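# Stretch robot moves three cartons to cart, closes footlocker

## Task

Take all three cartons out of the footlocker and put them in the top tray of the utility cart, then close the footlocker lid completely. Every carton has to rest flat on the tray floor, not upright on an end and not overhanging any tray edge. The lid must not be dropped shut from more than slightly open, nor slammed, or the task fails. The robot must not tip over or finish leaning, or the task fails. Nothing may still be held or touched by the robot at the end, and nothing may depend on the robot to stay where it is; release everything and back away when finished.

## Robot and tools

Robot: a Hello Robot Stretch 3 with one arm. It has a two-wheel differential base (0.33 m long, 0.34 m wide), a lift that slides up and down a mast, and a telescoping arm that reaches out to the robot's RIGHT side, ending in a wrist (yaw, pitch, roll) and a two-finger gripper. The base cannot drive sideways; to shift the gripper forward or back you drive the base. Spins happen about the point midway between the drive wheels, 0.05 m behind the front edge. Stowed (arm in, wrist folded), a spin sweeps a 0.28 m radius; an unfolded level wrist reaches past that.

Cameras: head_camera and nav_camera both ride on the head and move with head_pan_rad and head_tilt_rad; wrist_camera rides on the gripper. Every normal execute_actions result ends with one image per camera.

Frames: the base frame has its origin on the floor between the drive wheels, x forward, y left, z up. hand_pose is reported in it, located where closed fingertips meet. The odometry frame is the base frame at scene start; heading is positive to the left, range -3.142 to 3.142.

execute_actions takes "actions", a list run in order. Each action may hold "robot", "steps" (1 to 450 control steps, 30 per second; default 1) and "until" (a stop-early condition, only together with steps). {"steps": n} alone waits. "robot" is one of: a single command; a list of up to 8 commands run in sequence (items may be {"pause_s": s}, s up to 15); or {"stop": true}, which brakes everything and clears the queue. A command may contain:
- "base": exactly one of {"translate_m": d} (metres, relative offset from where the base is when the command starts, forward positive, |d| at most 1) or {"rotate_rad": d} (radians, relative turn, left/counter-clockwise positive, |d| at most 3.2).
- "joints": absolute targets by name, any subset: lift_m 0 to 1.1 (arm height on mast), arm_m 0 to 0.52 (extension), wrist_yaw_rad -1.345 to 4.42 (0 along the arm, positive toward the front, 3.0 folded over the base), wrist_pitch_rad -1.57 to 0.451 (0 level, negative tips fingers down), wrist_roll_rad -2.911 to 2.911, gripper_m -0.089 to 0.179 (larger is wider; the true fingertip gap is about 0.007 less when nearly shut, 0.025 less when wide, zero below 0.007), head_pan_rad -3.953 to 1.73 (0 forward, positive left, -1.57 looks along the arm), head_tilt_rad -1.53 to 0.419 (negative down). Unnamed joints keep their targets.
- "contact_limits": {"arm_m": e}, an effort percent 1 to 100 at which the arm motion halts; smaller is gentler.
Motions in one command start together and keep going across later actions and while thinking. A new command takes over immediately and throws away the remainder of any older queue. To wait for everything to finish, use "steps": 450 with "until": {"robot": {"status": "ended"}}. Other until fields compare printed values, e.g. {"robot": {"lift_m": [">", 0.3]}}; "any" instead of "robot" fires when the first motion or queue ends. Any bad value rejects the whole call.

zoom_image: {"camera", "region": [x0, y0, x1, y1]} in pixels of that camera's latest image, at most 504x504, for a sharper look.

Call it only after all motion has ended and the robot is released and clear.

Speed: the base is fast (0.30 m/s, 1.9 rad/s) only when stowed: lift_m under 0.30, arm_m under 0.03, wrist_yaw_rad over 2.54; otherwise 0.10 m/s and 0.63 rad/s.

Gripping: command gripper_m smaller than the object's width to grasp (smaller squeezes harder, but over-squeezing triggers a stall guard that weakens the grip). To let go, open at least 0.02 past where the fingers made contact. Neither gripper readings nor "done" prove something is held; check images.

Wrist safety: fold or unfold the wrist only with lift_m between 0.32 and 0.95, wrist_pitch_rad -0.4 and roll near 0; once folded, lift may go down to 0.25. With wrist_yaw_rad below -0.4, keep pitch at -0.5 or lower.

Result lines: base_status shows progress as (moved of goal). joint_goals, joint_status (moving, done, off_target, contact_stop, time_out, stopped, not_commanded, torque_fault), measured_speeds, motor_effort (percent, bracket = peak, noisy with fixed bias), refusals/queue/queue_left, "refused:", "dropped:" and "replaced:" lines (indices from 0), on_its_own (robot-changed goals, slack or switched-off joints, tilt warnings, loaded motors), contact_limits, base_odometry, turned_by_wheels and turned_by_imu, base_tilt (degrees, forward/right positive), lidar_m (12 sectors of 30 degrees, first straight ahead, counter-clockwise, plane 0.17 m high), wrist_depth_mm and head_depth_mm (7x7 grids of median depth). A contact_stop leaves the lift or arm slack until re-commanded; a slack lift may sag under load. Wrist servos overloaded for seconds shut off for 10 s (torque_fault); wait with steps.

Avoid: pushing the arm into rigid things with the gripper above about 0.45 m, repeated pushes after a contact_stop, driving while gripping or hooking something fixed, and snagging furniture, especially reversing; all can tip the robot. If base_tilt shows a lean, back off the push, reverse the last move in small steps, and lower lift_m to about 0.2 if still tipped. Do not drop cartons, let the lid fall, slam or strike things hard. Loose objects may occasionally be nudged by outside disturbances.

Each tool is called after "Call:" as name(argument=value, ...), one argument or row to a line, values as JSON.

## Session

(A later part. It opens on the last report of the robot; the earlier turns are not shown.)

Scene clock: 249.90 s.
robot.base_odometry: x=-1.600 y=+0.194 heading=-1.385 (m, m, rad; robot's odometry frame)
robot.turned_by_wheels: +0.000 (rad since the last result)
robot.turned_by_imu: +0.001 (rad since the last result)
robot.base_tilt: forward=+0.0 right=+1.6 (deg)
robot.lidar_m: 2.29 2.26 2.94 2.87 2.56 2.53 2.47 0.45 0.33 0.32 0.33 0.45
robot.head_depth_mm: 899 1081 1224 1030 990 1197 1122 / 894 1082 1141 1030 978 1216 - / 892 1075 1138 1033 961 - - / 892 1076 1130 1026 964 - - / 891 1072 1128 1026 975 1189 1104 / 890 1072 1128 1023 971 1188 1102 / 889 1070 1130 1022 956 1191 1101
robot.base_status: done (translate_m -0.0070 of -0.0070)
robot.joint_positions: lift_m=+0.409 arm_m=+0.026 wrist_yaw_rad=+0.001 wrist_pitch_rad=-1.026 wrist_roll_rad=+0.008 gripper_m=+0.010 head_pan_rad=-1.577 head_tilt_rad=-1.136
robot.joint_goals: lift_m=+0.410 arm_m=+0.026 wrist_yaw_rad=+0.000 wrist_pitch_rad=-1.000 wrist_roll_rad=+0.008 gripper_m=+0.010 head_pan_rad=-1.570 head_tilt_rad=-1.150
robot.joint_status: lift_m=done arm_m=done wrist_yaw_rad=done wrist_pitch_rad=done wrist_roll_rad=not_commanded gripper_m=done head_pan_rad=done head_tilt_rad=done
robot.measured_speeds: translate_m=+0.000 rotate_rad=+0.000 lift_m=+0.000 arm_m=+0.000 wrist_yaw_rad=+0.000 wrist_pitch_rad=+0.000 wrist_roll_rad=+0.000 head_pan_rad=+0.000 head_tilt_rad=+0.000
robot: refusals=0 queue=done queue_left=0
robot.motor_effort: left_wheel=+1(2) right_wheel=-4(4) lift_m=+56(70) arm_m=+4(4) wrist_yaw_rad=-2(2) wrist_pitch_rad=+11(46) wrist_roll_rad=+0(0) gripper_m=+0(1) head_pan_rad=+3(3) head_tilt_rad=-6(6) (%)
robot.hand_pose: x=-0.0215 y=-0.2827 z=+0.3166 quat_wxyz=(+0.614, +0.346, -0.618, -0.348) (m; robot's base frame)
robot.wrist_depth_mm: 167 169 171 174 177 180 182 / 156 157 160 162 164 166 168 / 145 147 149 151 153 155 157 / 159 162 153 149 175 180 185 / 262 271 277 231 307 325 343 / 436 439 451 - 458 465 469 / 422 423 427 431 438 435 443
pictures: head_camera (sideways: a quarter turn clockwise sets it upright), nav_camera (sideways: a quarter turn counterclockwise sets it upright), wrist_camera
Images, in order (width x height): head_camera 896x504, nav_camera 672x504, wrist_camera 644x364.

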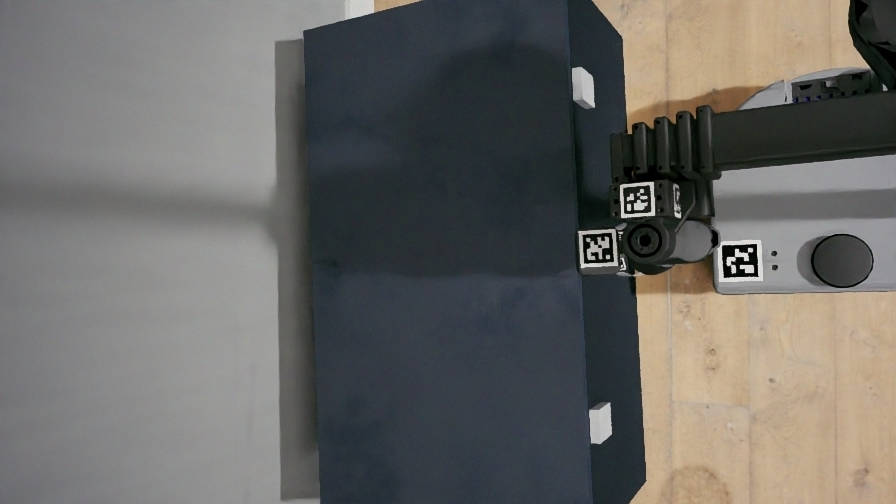

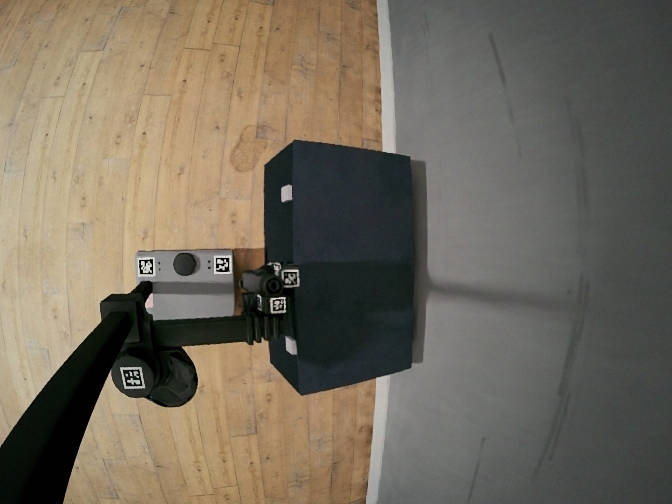

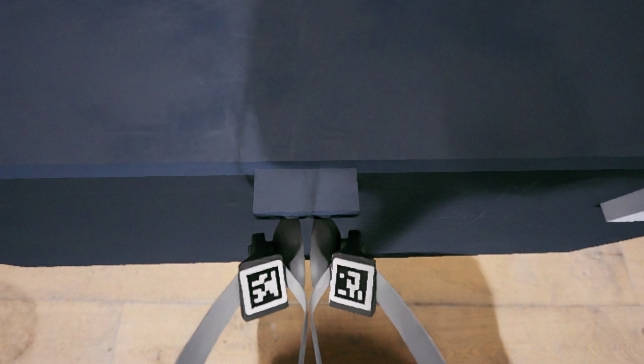

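Call:
execute_actions(
  actions=[
    {"robot":[{"joints":{"arm_m":0.012,"lift_m":0.394}},{"joints":{"wrist_pitch_rad":-0.95,"arm_m":0.024}},{"joints":{"arm_m":0.028,"lift_m":0.402}},{"joints":{"arm_m":0.036,"lift_m":0.408}},{"joints":{"arm_m":0.044,"lift_m":0.416}}],"steps":250,"until":{"robot":{"status":"ended"}}},
  ],
)

Scene clock: 278.20 s.
robot.base_odometry: x=-1.600 y=+0.194 heading=-1.385 (m, m, rad; robot's odometry frame)
robot.turned_by_wheels: +0.000 (rad since the last result)
robot.turned_by_imu: +0.001 (rad since the last result)
robot.base_tilt: forward=+0.0 right=+1.6 (deg)
robot.lidar_m: 2.29 2.27 2.94 2.87 2.55 2.54 2.47 0.45 0.33 0.32 0.33 0.45
robot.head_depth_mm: 897 1078 1225 1035 993 1201 1120 / 894 1078 1141 1031 976 1211 - / 895 1077 1133 1029 962 - - / 893 1074 1132 1026 963 1209 - / 892 1073 1135 1025 973 1190 1102 / 888 1072 1131 1022 969 1188 1100 / 886 1073 1129 1022 958 1188 1098
robot.base_status: done (translate_m -0.0070 of -0.0070)
robot.joint_positions: lift_m=+0.411 arm_m=+0.044 wrist_yaw_rad=+0.001 wrist_pitch_rad=-1.053 wrist_roll_rad=+0.008 gripper_m=+0.010 head_pan_rad=-1.577 head_tilt_rad=-1.136
robot.joint_goals: lift_m=+0.411 arm_m=+0.044 wrist_yaw_rad=+0.000 wrist_pitch_rad=-0.950 wrist_roll_rad=+0.008 gripper_m=+0.010 head_pan_rad=-1.570 head_tilt_rad=-1.150
robot.joint_status: lift_m=contact_stop arm_m=done wrist_yaw_rad=done wrist_pitch_rad=done wrist_roll_rad=not_commanded gripper_m=done head_pan_rad=done head_tilt_rad=done
robot.measured_speeds: translate_m=+0.000 rotate_rad=+0.000 lift_m=-0.001 arm_m=+0.000 wrist_yaw_rad=+0.000 wrist_pitch_rad=+0.000 wrist_roll_rad=+0.000 head_pan_rad=+0.000 head_tilt_rad=+0.000
robot: refusals=0 queue=dropped queue_left=0
robot.on_its_own: lift_m is slack since a contact_stop, until your next command for it (your +0.416 is given up); wrist_pitch_rad is at rest, and its effort (+42) is outside its rest range (-20 to +32)
robot.motor_effort: left_wheel=+1(1) right_wheel=-5(5) lift_m=+42(89) arm_m=+3(4) wrist_yaw_rad=-1(2) wrist_pitch_rad=+42(43) wrist_roll_rad=+0(0) gripper_m=-2(2) head_pan_rad=+3(3) head_tilt_rad=-5(5) (%)
robot.hand_pose: x=-0.0215 y=-0.2945 z=+0.3147 quat_wxyz=(+0.609, +0.354, -0.613, -0.357) (m; robot's base frame)
robot.wrist_depth_mm: 160 161 164 166 169 171 175 / 149 150 153 155 158 160 162 / 141 142 144 146 148 150 152 / 136 137 140 141 143 146 150 / 226 234 210 141 271 288 306 / 432 440 453 - 458 459 468 / 417 421 427 428 436 441 449
pictures: head_camera (sideways: a quarter turn clockwise sets it upright), nav_camera (sideways: a quarter turn counterclockwise sets it upright), wrist_camera
Images, in order (width x height): head_camera 896x504, nav_camera 672x504, wrist_camera 644x364.

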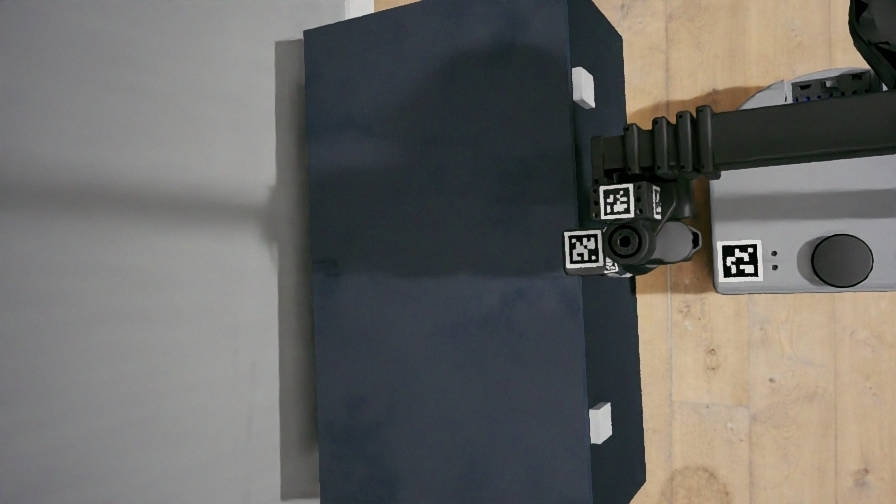

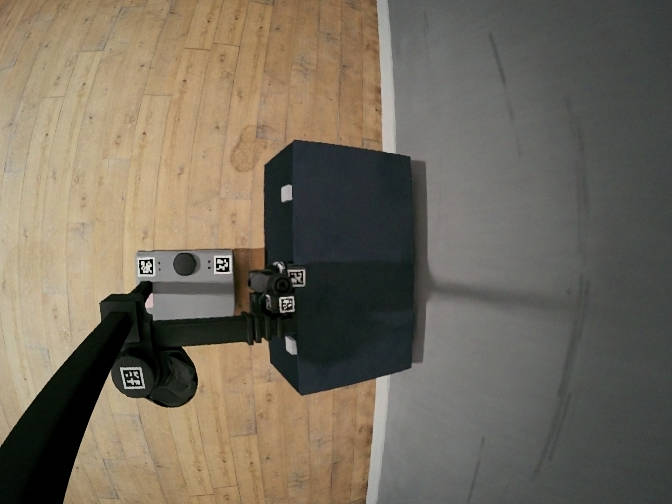

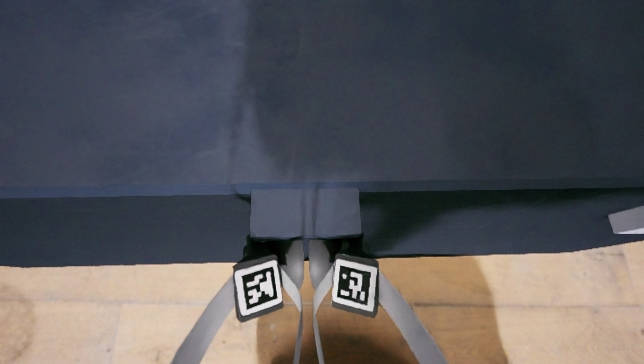

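Call:
execute_actions(
  actions=[
    {"robot":[{"joints":{"arm_m":0.0,"lift_m":0.40}},{"joints":{"lift_m":0.36,"wrist_pitch_rad":-1.25,"wrist_yaw_rad":0.0,"head_tilt_rad":-1.3}}],"steps":250,"until":{"robot":{"status":"ended"}}},
  ],
)

Call:
zoom_image(
  camera="wrist_camera",
  region=[150,0,500,200],
)

Call:
zoom_image(
  camera="head_camera",
  region=[400,200,600,480],
)

Scene clock: 291.60 s.
robot.base_odometry: x=-1.600 y=+0.194 heading=-1.385 (m, m, rad; robot's odometry frame)
robot.turned_by_wheels: +0.000 (rad since the last result)
robot.turned_by_imu: +0.001 (rad since the last result)
robot.base_tilt: forward=+0.0 right=+1.7 (deg)
robot.lidar_m: 2.29 2.27 2.93 2.87 2.55 2.53 2.47 0.45 0.33 0.32 0.33 0.45
robot.head_depth_mm: 1009 1141 1030 990 1259 1193 - / 1011 1105 1027 980 1260 - - / 1009 1139 1026 979 - - - / 1008 1136 1023 967 - - 1096 / 1007 1139 1022 973 1234 1176 1116 / 1005 1138 1015 973 1234 1173 1111 / 1006 1134 1018 969 1232 1173 1112
robot.base_status: done (translate_m -0.0070 of -0.0070)
robot.joint_positions: lift_m=+0.361 arm_m=+0.000 wrist_yaw_rad=+0.001 wrist_pitch_rad=-1.251 wrist_roll_rad=+0.008 gripper_m=+0.010 head_pan_rad=-1.577 head_tilt_rad=-1.284
robot.joint_goals: lift_m=+0.360 arm_m=+0.000 wrist_yaw_rad=+0.000 wrist_pitch_rad=-1.250 wrist_roll_rad=+0.008 gripper_m=+0.010 head_pan_rad=-1.570 head_tilt_rad=-1.300
robot.joint_status: lift_m=done arm_m=done wrist_yaw_rad=done wrist_pitch_rad=done wrist_roll_rad=not_commanded gripper_m=done head_pan_rad=done head_tilt_rad=done
robot.measured_speeds: translate_m=+0.000 rotate_rad=+0.000 lift_m=+0.000 arm_m=+0.000 wrist_yaw_rad=+0.000 wrist_pitch_rad=+0.000 wrist_roll_rad=+0.000 head_pan_rad=+0.000 head_tilt_rad=+0.000
robot: refusals=0 queue=done queue_left=0
robot.motor_effort: left_wheel=+1(1) right_wheel=-4(5) lift_m=+24(39) arm_m=-3(5) wrist_yaw_rad=-1(4) wrist_pitch_rad=+0(43) wrist_roll_rad=+0(0) gripper_m=+0(2) head_pan_rad=+3(3) head_tilt_rad=-7(21) (%)
robot.hand_pose: x=-0.0216 y=-0.2030 z=+0.2484 quat_wxyz=(+0.571, +0.413, -0.575, -0.416) (m; robot's base frame)
robot.wrist_depth_mm: 158 160 161 163 165 166 168 / 209 212 217 218 222 226 228 / 315 320 327 334 340 349 357 / 402 402 415 419 424 429 435 / 390 394 406 411 417 418 427 / 383 388 391 - - 410 418 / 375 376 - - - - 408
pictures: head_camera (sideways: a quarter turn clockwise sets it upright), nav_camera (sideways: a quarter turn counterclockwise sets it upright), wrist_camera
Images, in order (width x height): head_camera 896x504, nav_camera 672x504, wrist_camera 644x364.

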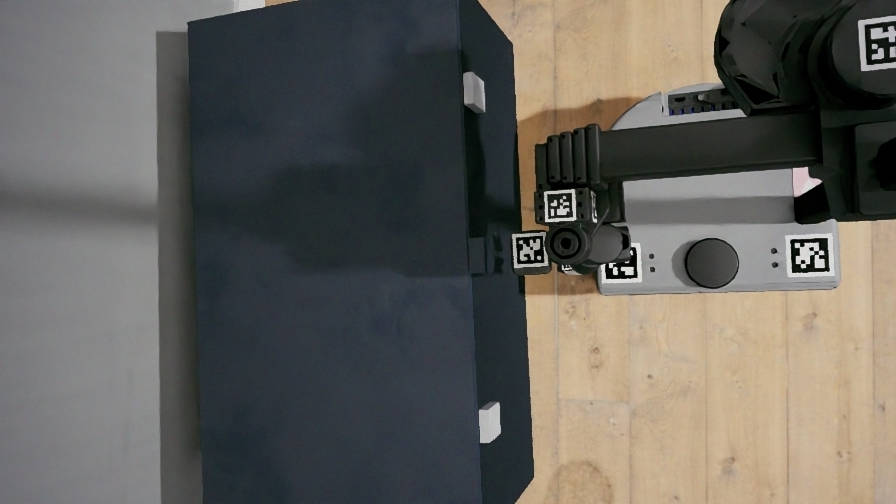

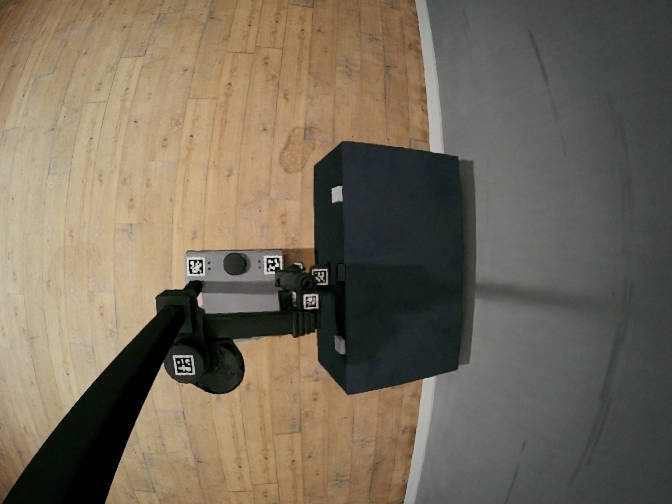

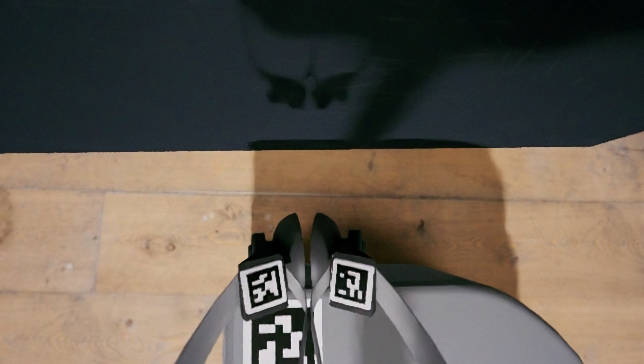

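Region (150, 0, 500, 200) of wrist_camera's 644x364 image, scaled by 1.440; it fills the top 288 rows of this view, and the rest is white.

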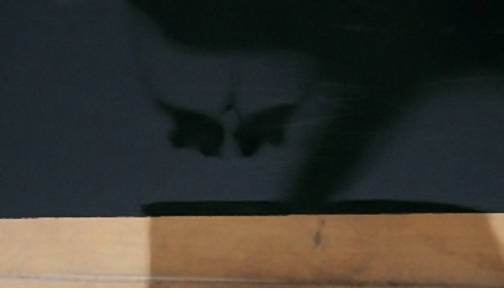

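Region (400, 200, 600, 480) of head_camera's 896x504 image, scaled by 1.800, with more detail than that image has; it fills the left 360 columns of this view, and the rest is white.

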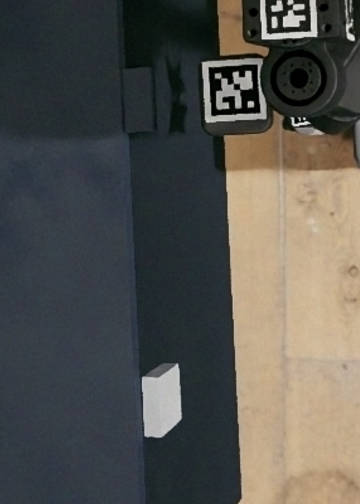

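Call:
execute_actions(
  actions=[
    {"robot":[{"joints":{"lift_m":0.449,"wrist_pitch_rad":-1.0,"gripper_m":0.09,"head_tilt_rad":-1.15}},{"joints":{"arm_m":0.037}}],"steps":250,"until":{"robot":{"status":"ended"}}},
  ],
)

Scene clock: 333.30 s.
robot.base_odometry: x=-1.600 y=+0.194 heading=-1.385 (m, m, rad; robot's odometry frame)
robot.turned_by_wheels: +0.000 (rad since the last result)
robot.turned_by_imu: +0.001 (rad since the last result)
robot.base_tilt: forward=+0.0 right=+1.6 (deg)
robot.lidar_m: 2.29 2.27 2.94 2.87 2.55 2.54 2.47 0.45 0.33 0.32 0.33 0.45
robot.head_depth_mm: 907 1097 1149 1027 1044 1196 1120 / 904 1089 1127 1020 972 1204 - / 903 1092 1124 1023 959 - - / 900 1088 1125 1018 972 - - / 896 1090 1118 1016 965 1191 1104 / 899 1086 1119 1020 964 1187 1106 / 897 1083 1114 1015 964 1185 1105
robot.base_status: done (translate_m -0.0070 of -0.0070)
robot.joint_positions: lift_m=+0.448 arm_m=+0.037 wrist_yaw_rad=+0.001 wrist_pitch_rad=-1.010 wrist_roll_rad=+0.008 gripper_m=+0.090 head_pan_rad=-1.577 head_tilt_rad=-1.150
robot.joint_goals: lift_m=+0.449 arm_m=+0.037 wrist_yaw_rad=+0.000 wrist_pitch_rad=-1.000 wrist_roll_rad=+0.008 gripper_m=+0.090 head_pan_rad=-1.570 head_tilt_rad=-1.150
robot.joint_status: lift_m=done arm_m=done wrist_yaw_rad=done wrist_pitch_rad=done wrist_roll_rad=not_commanded gripper_m=done head_pan_rad=done head_tilt_rad=done
robot.measured_speeds: translate_m=+0.000 rotate_rad=+0.000 lift_m=+0.000 arm_m=+0.000 wrist_yaw_rad=+0.000 wrist_pitch_rad=+0.000 wrist_roll_rad=+0.000 head_pan_rad=+0.000 head_tilt_rad=+0.000
robot: refusals=0 queue=done queue_left=0
robot.motor_effort: left_wheel=+1(1) right_wheel=-4(4) lift_m=+56(60) arm_m=+3(2) wrist_yaw_rad=-2(2) wrist_pitch_rad=+4(4) wrist_roll_rad=+0(0) gripper_m=+0(79) head_pan_rad=+3(3) head_tilt_rad=-1(13) (%)
robot.hand_pose: x=-0.0215 y=-0.2975 z=+0.3574 quat_wxyz=(+0.617, +0.341, -0.621, -0.343) (m; robot's base frame)
robot.wrist_depth_mm: 222 225 227 230 235 238 242 / 206 208 210 214 217 222 223 / 192 194 197 199 201 204 206 / 179 181 184 185 188 191 192 / 197 200 186 181 202 239 220 / 467 468 476 481 486 495 506 / 455 448 464 468 473 477 482
pictures: head_camera (sideways: a quarter turn clockwise sets it upright), nav_camera (sideways: a quarter turn counterclockwise sets it upright), wrist_camera
Images, in order (width x height): head_camera 896x504, nav_camera 672x504, wrist_camera 644x364.

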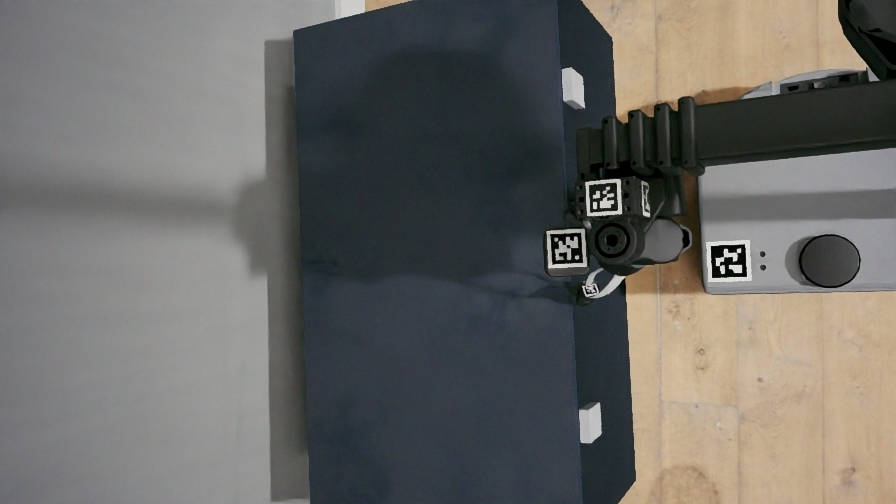

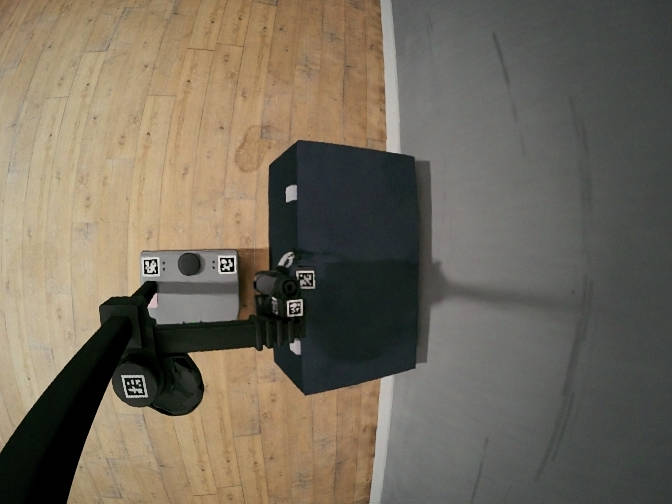

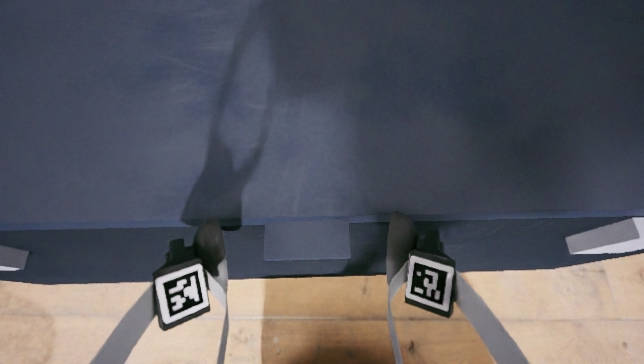

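Call:
execute_actions(
  actions=[
    {"robot":[{"joints":{"lift_m":0.425,"arm_m":0.04,"gripper_m":0.075}}],"steps":250,"until":{"robot":{"status":"ended"}}},
  ],
)

Scene clock: 345.07 s.
robot.base_odometry: x=-1.600 y=+0.194 heading=-1.385 (m, m, rad; robot's odometry frame)
robot.turned_by_wheels: +0.000 (rad since the last result)
robot.turned_by_imu: +0.001 (rad since the last result)
robot.base_tilt: forward=-0.1 right=+1.7 (deg)
robot.lidar_m: 2.29 2.27 2.94 2.87 2.55 2.54 2.47 0.45 0.33 0.32 0.33 0.45
robot.head_depth_mm: 903 1098 1145 1025 1042 1194 1124 / 902 1093 1124 1028 977 1199 - / 901 1091 1121 1026 959 - - / 901 1089 1125 1018 965 - - / 899 1089 1118 1019 969 1188 1106 / 899 1086 1118 1017 965 1192 1099 / 898 1084 1119 1016 962 1181 1101
robot.base_status: done (translate_m -0.0070 of -0.0070)
robot.joint_positions: lift_m=+0.426 arm_m=+0.040 wrist_yaw_rad=-0.002 wrist_pitch_rad=-1.020 wrist_roll_rad=+0.008 gripper_m=+0.075 head_pan_rad=-1.577 head_tilt_rad=-1.150
robot.joint_goals: lift_m=+0.425 arm_m=+0.040 wrist_yaw_rad=+0.000 wrist_pitch_rad=-1.000 wrist_roll_rad=+0.008 gripper_m=+0.075 head_pan_rad=-1.570 head_tilt_rad=-1.150
robot.joint_status: lift_m=done arm_m=done wrist_yaw_rad=done wrist_pitch_rad=done wrist_roll_rad=not_commanded gripper_m=done head_pan_rad=done head_tilt_rad=done
robot.measured_speeds: translate_m=+0.000 rotate_rad=+0.000 lift_m=+0.000 arm_m=+0.000 wrist_yaw_rad=+0.000 wrist_pitch_rad=+0.000 wrist_roll_rad=+0.000 head_pan_rad=+0.000 head_tilt_rad=+0.000
robot: refusals=0 queue=done queue_left=0
robot.motor_effort: left_wheel=+1(1) right_wheel=-3(4) lift_m=+23(52) arm_m=+4(4) wrist_yaw_rad=+1(2) wrist_pitch_rad=+8(9) wrist_roll_rad=+0(0) gripper_m=-1(60) head_pan_rad=+3(3) head_tilt_rad=+0(2) (%)
robot.hand_pose: x=-0.0218 y=-0.2981 z=+0.3333 quat_wxyz=(+0.614, +0.343, -0.619, -0.347) (m; robot's base frame)
robot.wrist_depth_mm: 190 192 194 198 200 204 207 / 176 177 181 183 185 188 190 / 165 167 169 170 172 175 177 / 154 156 158 160 163 165 168 / 195 201 182 162 202 243 224 / 445 449 460 466 - 475 486 / 432 435 434 447 451 457 466
pictures: head_camera (sideways: a quarter turn clockwise sets it upright), nav_camera (sideways: a quarter turn counterclockwise sets it upright), wrist_camera
Images, in order (width x height): head_camera 896x504, nav_camera 672x504, wrist_camera 644x364.

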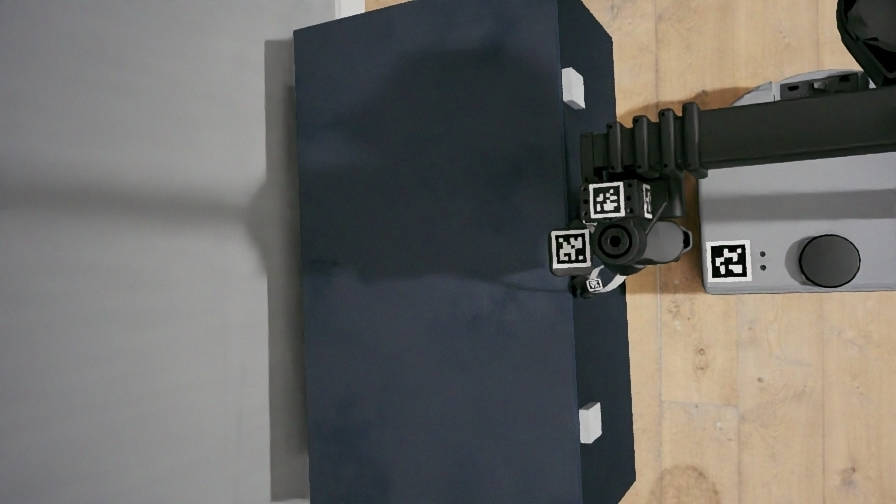

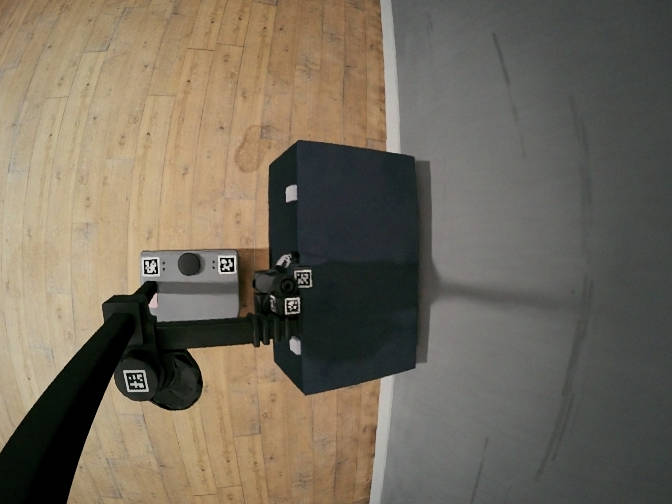

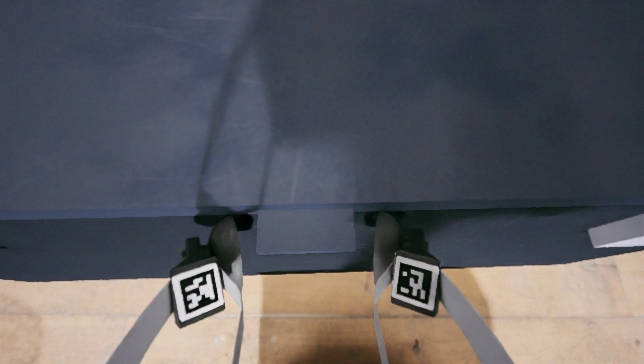

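Call:
execute_actions(
  actions=[
    {"robot":[{"joints":{"arm_m":0.036}},{"joints":{"gripper_m":0.02}},{"joints":{"lift_m":0.445,"arm_m":0.038}}],"steps":250,"until":{"robot":{"status":"ended"}}},
  ],
)

Scene clock: 355.70 s.
robot.base_odometry: x=-1.600 y=+0.194 heading=-1.385 (m, m, rad; robot's odometry frame)
robot.turned_by_wheels: +0.000 (rad since the last result)
robot.turned_by_imu: +0.001 (rad since the last result)
robot.base_tilt: forward=+0.0 right=+1.6 (deg)
robot.lidar_m: 2.29 2.27 2.93 2.87 2.55 2.54 2.47 0.45 0.33 0.32 0.33 0.45
robot.head_depth_mm: 905 1098 1149 1025 1044 1195 1119 / 905 1095 1125 1024 977 1200 - / 901 1091 1122 1021 961 - - / 900 1088 1124 1019 965 - - / 899 1087 1120 1018 968 1195 1104 / 900 1086 1117 1015 962 1184 1102 / 897 1083 1117 1017 965 1183 1102
robot.base_status: done (translate_m -0.0070 of -0.0070)
robot.joint_positions: lift_m=+0.444 arm_m=+0.038 wrist_yaw_rad=-0.001 wrist_pitch_rad=-1.030 wrist_roll_rad=+0.008 gripper_m=+0.021 head_pan_rad=-1.577 head_tilt_rad=-1.150
robot.joint_goals: lift_m=+0.445 arm_m=+0.038 wrist_yaw_rad=+0.000 wrist_pitch_rad=-1.000 wrist_roll_rad=+0.008 gripper_m=+0.020 head_pan_rad=-1.570 head_tilt_rad=-1.150
robot.joint_status: lift_m=done arm_m=done wrist_yaw_rad=done wrist_pitch_rad=done wrist_roll_rad=not_commanded gripper_m=done head_pan_rad=done head_tilt_rad=done
robot.measured_speeds: translate_m=+0.000 rotate_rad=+0.000 lift_m=+0.000 arm_m=+0.000 wrist_yaw_rad=+0.000 wrist_pitch_rad=+0.000 wrist_roll_rad=+0.000 head_pan_rad=+0.000 head_tilt_rad=+0.000
robot: refusals=0 queue=done queue_left=0
robot.motor_effort: left_wheel=+1(1) right_wheel=-3(3) lift_m=+56(63) arm_m=+3(7) wrist_yaw_rad=+1(2) wrist_pitch_rad=+12(12) wrist_roll_rad=+0(0) gripper_m=-10(86) head_pan_rad=+3(3) head_tilt_rad=+0(0) (%)
robot.hand_pose: x=-0.0218 y=-0.2938 z=+0.3511 quat_wxyz=(+0.613, +0.347, -0.618, -0.350) (m; robot's base frame)
robot.wrist_depth_mm: 210 212 216 219 222 224 228 / 196 197 200 203 206 209 211 / 183 185 187 190 192 195 198 / 172 174 176 177 180 183 186 / 215 223 203 179 252 272 242 / 465 471 - 487 499 505 498 / 450 451 456 464 464 475 477
pictures: head_camera (sideways: a quarter turn clockwise sets it upright), nav_camera (sideways: a quarter turn counterclockwise sets it upright), wrist_camera
Images, in order (width x height): head_camera 896x504, nav_camera 672x504, wrist_camera 644x364.

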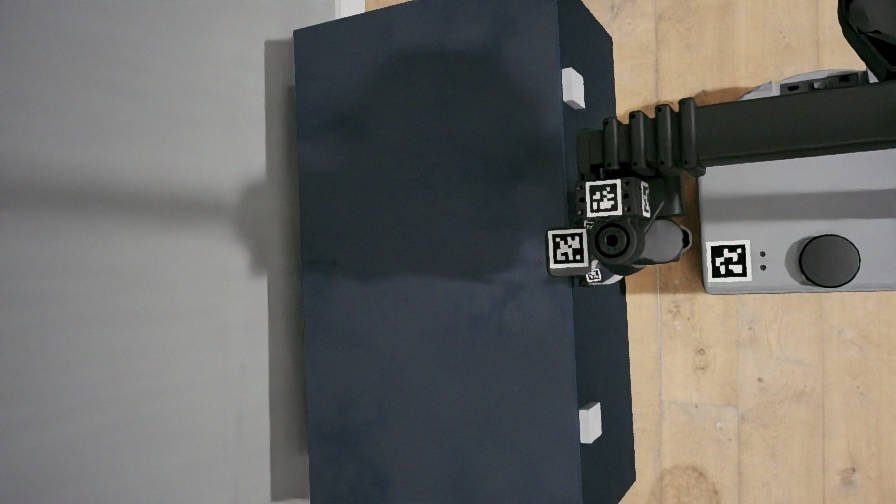

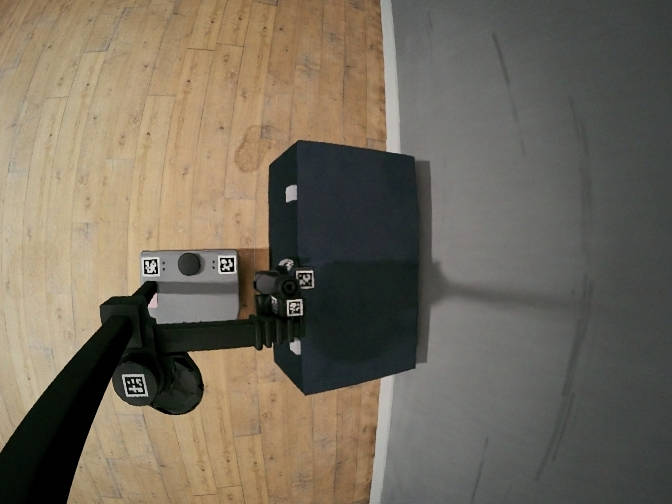

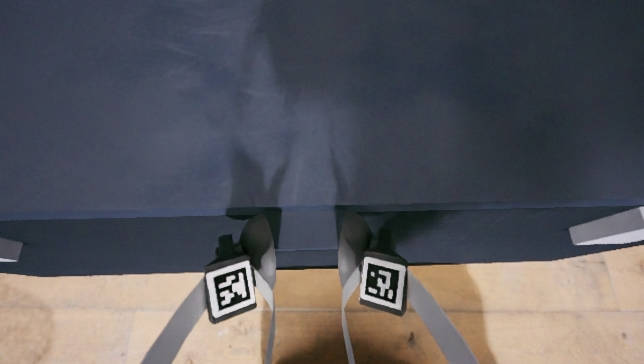

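Call:
execute_actions(
  actions=[
    {"robot":[{"joints":{"gripper_m":0.075}},{"joints":{"lift_m":0.416,"arm_m":0.034}},{"joints":{"gripper_m":-0.03}},{"joints":{"lift_m":0.436,"arm_m":0.038}}],"steps":300,"until":{"robot":{"status":"ended"}}},
  ],
)

Scene clock: 365.00 s.
robot.base_odometry: x=-1.600 y=+0.194 heading=-1.385 (m, m, rad; robot's odometry frame)
robot.turned_by_wheels: +0.000 (rad since the last result)
robot.turned_by_imu: +0.002 (rad since the last result)
robot.base_tilt: forward=-0.1 right=+1.7 (deg)
robot.lidar_m: 2.29 2.27 2.94 2.88 2.55 2.54 2.47 0.45 0.33 0.32 0.33 0.45
robot.head_depth_mm: 903 1092 1141 1012 1043 1197 1122 / 901 1089 1124 1011 973 1201 - / 902 1094 1123 1009 948 - - / 901 1092 1120 1006 951 - - / 899 1089 1118 1005 960 1191 1105 / 896 1085 1118 1006 950 1183 1100 / 897 1084 1115 1005 949 1184 1100
robot.base_status: done (translate_m -0.0070 of -0.0070)
robot.joint_positions: lift_m=+0.435 arm_m=+0.038 wrist_yaw_rad=-0.001 wrist_pitch_rad=-1.029 wrist_roll_rad=+0.008 gripper_m=-0.025 head_pan_rad=-1.577 head_tilt_rad=-1.150
robot.joint_goals: lift_m=+0.436 arm_m=+0.038 wrist_yaw_rad=+0.000 wrist_pitch_rad=-1.000 wrist_roll_rad=+0.008 gripper_m=-0.026 head_pan_rad=-1.570 head_tilt_rad=-1.150
robot.joint_status: lift_m=done arm_m=done wrist_yaw_rad=done wrist_pitch_rad=done wrist_roll_rad=not_commanded gripper_m=done head_pan_rad=done head_tilt_rad=done
robot.measured_speeds: translate_m=+0.000 rotate_rad=+0.000 lift_m=+0.000 arm_m=+0.000 wrist_yaw_rad=+0.000 wrist_pitch_rad=+0.000 wrist_roll_rad=+0.000 head_pan_rad=+0.000 head_tilt_rad=+0.000
robot: refusals=0 queue=done queue_left=0
robot.motor_effort: left_wheel=+1(1) right_wheel=-4(4) lift_m=+64(68) arm_m=+2(5) wrist_yaw_rad=+1(2) wrist_pitch_rad=+12(13) wrist_roll_rad=+0(0) gripper_m=-33(99) head_pan_rad=+3(3) head_tilt_rad=+0(1) (%)
robot.hand_pose: x=-0.0217 y=-0.2943 z=+0.3420 quat_wxyz=(+0.613, +0.346, -0.618, -0.350) (m; robot's base frame)
robot.wrist_depth_mm: 180 182 184 187 190 194 197 / 166 167 169 172 175 177 180 / 154 155 157 159 161 164 166 / 145 147 149 152 154 156 159 / 212 219 198 151 237 267 240 / 455 459 470 472 488 483 500 / 439 443 450 454 459 462 469
pictures: head_camera (sideways: a quarter turn clockwise sets it upright), nav_camera (sideways: a quarter turn counterclockwise sets it upright), wrist_camera
Images, in order (width x height): head_camera 896x504, nav_camera 672x504, wrist_camera 644x364.

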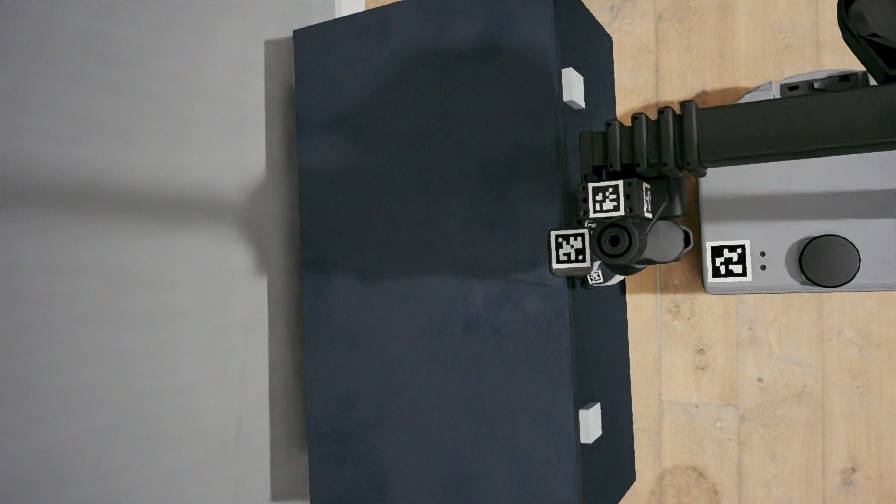

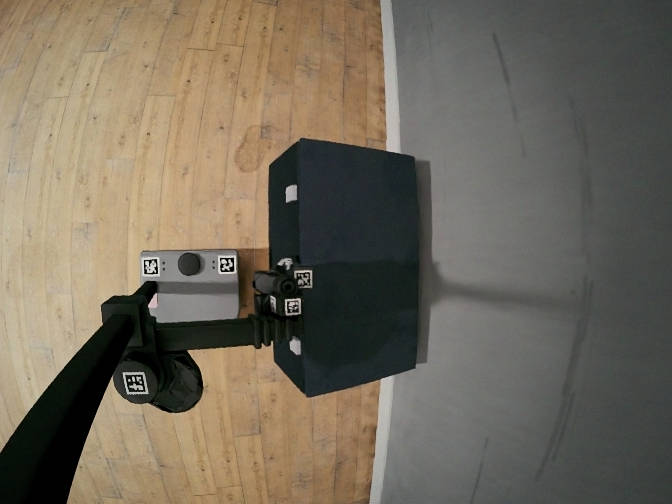

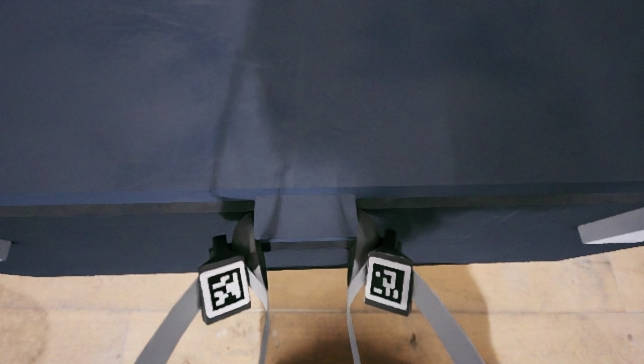

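Call:
execute_actions(
  actions=[
    {"robot":[{"joints":{"lift_m":0.496,"arm_m":0.043}},{"joints":{"lift_m":0.572,"arm_m":0.063}},{"joints":{"lift_m":0.643,"arm_m":0.096}}],"steps":300,"until":{"robot":{"status":"ended"}}},
  ],
)

Scene clock: 379.80 s.
robot.base_odometry: x=-1.600 y=+0.194 heading=-1.385 (m, m, rad; robot's odometry frame)
robot.turned_by_wheels: +0.000 (rad since the last result)
robot.turned_by_imu: +0.003 (rad since the last result)
robot.base_tilt: forward=+0.0 right=+1.6 (deg)
robot.lidar_m: 2.29 2.27 2.95 2.87 2.55 2.54 2.47 0.45 0.33 0.32 0.33 0.45
robot.head_depth_mm: 906 1094 1066 887 1147 1206 - / 903 1094 1071 889 - - - / 904 1090 1070 - 1184 1221 - / 902 1089 1073 - 1157 1220 - / 899 1089 1082 860 1193 1192 1106 / 900 1084 1082 862 1186 1187 1100 / 896 1083 1085 864 1133 1185 1103
robot.base_status: done (translate_m -0.0070 of -0.0070)
robot.joint_positions: lift_m=+0.642 arm_m=+0.096 wrist_yaw_rad=-0.001 wrist_pitch_rad=-1.028 wrist_roll_rad=+0.008 gripper_m=+0.008 head_pan_rad=-1.577 head_tilt_rad=-1.150
robot.joint_goals: lift_m=+0.643 arm_m=+0.096 wrist_yaw_rad=+0.000 wrist_pitch_rad=-1.000 wrist_roll_rad=+0.008 gripper_m=+0.007 head_pan_rad=-1.570 head_tilt_rad=-1.150
robot.joint_status: lift_m=done arm_m=done wrist_yaw_rad=done wrist_pitch_rad=done wrist_roll_rad=not_commanded gripper_m=done head_pan_rad=done head_tilt_rad=done
robot.measured_speeds: translate_m=+0.000 rotate_rad=+0.000 lift_m=+0.000 arm_m=+0.000 wrist_yaw_rad=+0.000 wrist_pitch_rad=+0.000 wrist_roll_rad=+0.000 head_pan_rad=+0.000 head_tilt_rad=+0.000
robot: refusals=0 queue=done queue_left=0
robot.on_its_own: gripper_m is held at +0.007, not at your -0.030, by its stall guard, which is not easing now
robot.motor_effort: left_wheel=+1(1) right_wheel=-4(4) lift_m=+62(64) arm_m=+2(4) wrist_yaw_rad=+0(0) wrist_pitch_rad=+12(26) wrist_roll_rad=+0(0) gripper_m=-20(34) head_pan_rad=+3(3) head_tilt_rad=-1(0) (%)
robot.hand_pose: x=-0.0217 y=-0.3523 z=+0.5491 quat_wxyz=(+0.613, +0.346, -0.618, -0.350) (m; robot's base frame)
robot.wrist_depth_mm: 368 368 377 380 391 396 445 / 257 259 262 265 267 274 278 / 199 199 201 204 206 207 211 / 162 163 164 166 170 173 176 / 467 552 557 160 704 604 460 / 479 635 - 592 669 573 417 / 605 619 624 621 639 646 652
pictures: head_camera (sideways: a quarter turn clockwise sets it upright), nav_camera (sideways: a quarter turn counterclockwise sets it upright), wrist_camera
Images, in order (width x height): head_camera 896x504, nav_camera 672x504, wrist_camera 644x364.

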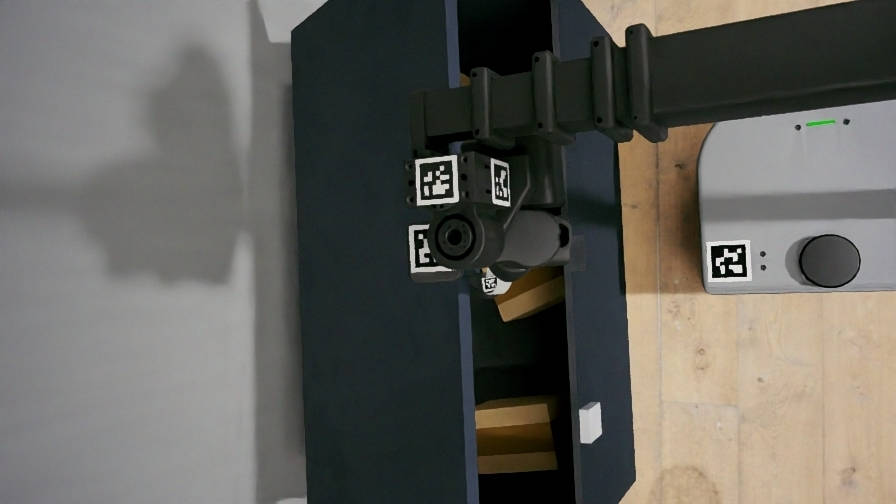

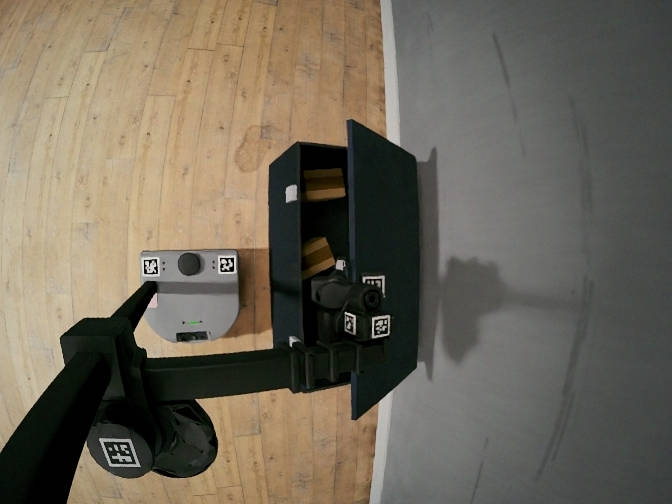

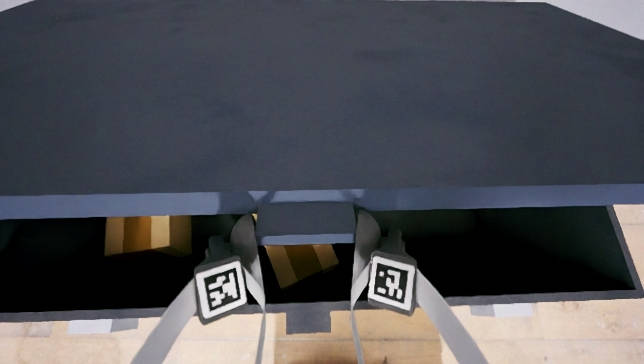

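Call:
execute_actions(
  actions=[
    {"robot":[{"joints":{"gripper_m":-0.02}},{"joints":{"lift_m":0.703,"arm_m":0.141}},{"joints":{"lift_m":0.758,"arm_m":0.197}},{"joints":{"lift_m":0.803,"arm_m":0.261}}],"steps":300,"until":{"robot":{"status":"ended"}}},
  ],
)

Scene clock: 390.03 s.
robot.base_odometry: x=-1.600 y=+0.194 heading=-1.385 (m, m, rad; robot's odometry frame)
robot.turned_by_wheels: +0.000 (rad since the last result)
robot.turned_by_imu: +0.002 (rad since the last result)
robot.base_tilt: forward=+0.0 right=+1.7 (deg)
robot.lidar_m: 2.29 2.27 2.93 2.87 2.55 2.55 2.47 0.45 0.33 0.32 0.33 0.45
robot.head_depth_mm: 903 1061 - - - 1192 1109 / - - 1185 1295 1237 1207 - / - - 1177 1371 1245 1219 - / 859 - 1212 1372 1168 1218 - / 897 1056 1156 1363 1195 1188 1104 / 896 1085 1143 1361 1187 1186 1102 / 894 1079 1135 1235 1133 1183 1101
robot.base_status: done (translate_m -0.0070 of -0.0070)
robot.joint_positions: lift_m=+0.803 arm_m=+0.261 wrist_yaw_rad=-0.003 wrist_pitch_rad=-1.038 wrist_roll_rad=+0.008 gripper_m=+0.000 head_pan_rad=-1.577 head_tilt_rad=-1.148
robot.joint_goals: lift_m=+0.803 arm_m=+0.261 wrist_yaw_rad=+0.000 wrist_pitch_rad=-1.000 wrist_roll_rad=+0.008 gripper_m=+0.000 head_pan_rad=-1.570 head_tilt_rad=-1.150
robot.joint_status: lift_m=done arm_m=done wrist_yaw_rad=done wrist_pitch_rad=done wrist_roll_rad=not_commanded gripper_m=done head_pan_rad=done head_tilt_rad=done
robot.measured_speeds: translate_m=+0.000 rotate_rad=+0.000 lift_m=+0.000 arm_m=+0.000 wrist_yaw_rad=+0.000 wrist_pitch_rad=+0.000 wrist_roll_rad=+0.000 head_pan_rad=+0.000 head_tilt_rad=+0.000
robot: refusals=0 queue=done queue_left=0
robot.on_its_own: gripper_m is held at +0.000, not at your -0.020, by its stall guard, which is not easing now
robot.motor_effort: left_wheel=+0(3) right_wheel=-1(3) lift_m=+37(60) arm_m=+3(12) wrist_yaw_rad=+4(7) wrist_pitch_rad=+16(46) wrist_roll_rad=+0(0) gripper_m=-3(99) head_pan_rad=+3(4) head_tilt_rad=-1(0) (%)
robot.hand_pose: x=-0.0220 y=-0.5148 z=+0.7088 quat_wxyz=(+0.611, +0.349, -0.617, -0.354) (m; robot's base frame)
robot.wrist_depth_mm: 487 489 481 488 488 488 485 / 606 604 602 604 594 599 595 / 740 688 700 687 692 694 685 / 173 169 167 165 163 166 170 / 812 654 811 141 754 654 873 / 653 659 775 - 806 603 829 / 539 654 736 706 754 605 793
pictures: head_camera (sideways: a quarter turn clockwise sets it upright), nav_camera (sideways: a quarter turn counterclockwise sets it upright), wrist_camera
Images, in order (width x height): head_camera 896x504, nav_camera 672x504, wrist_camera 644x364.

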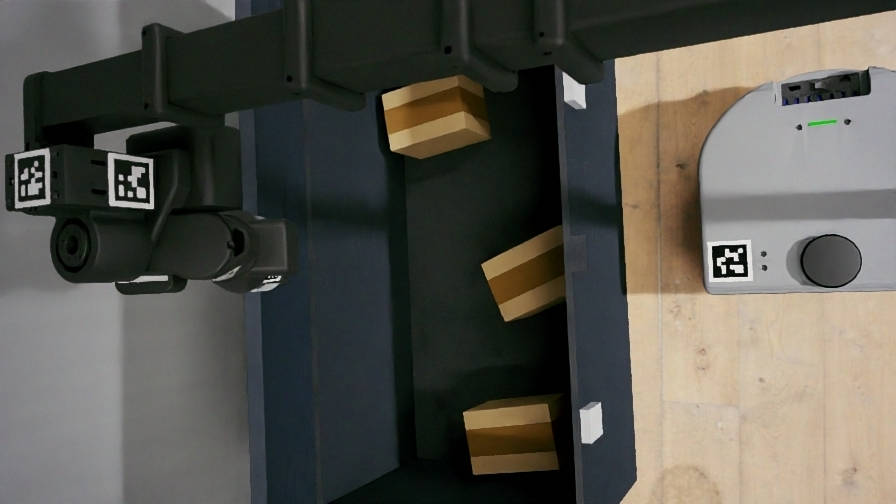

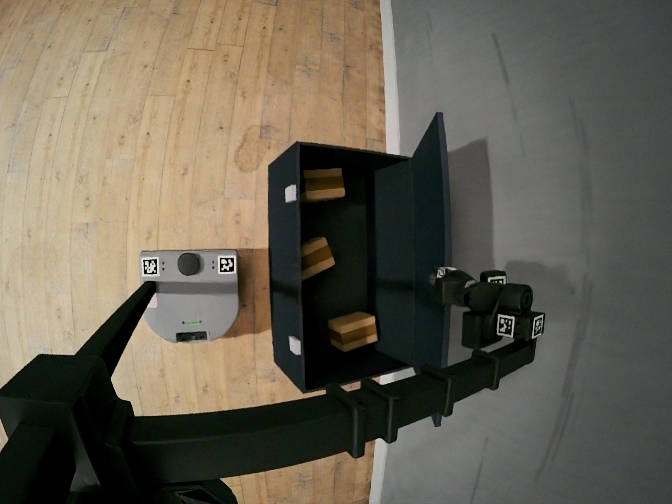

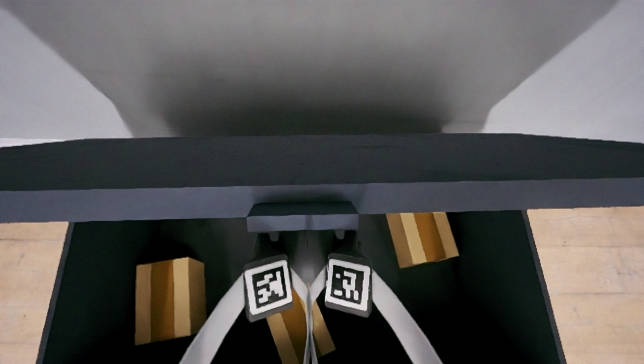

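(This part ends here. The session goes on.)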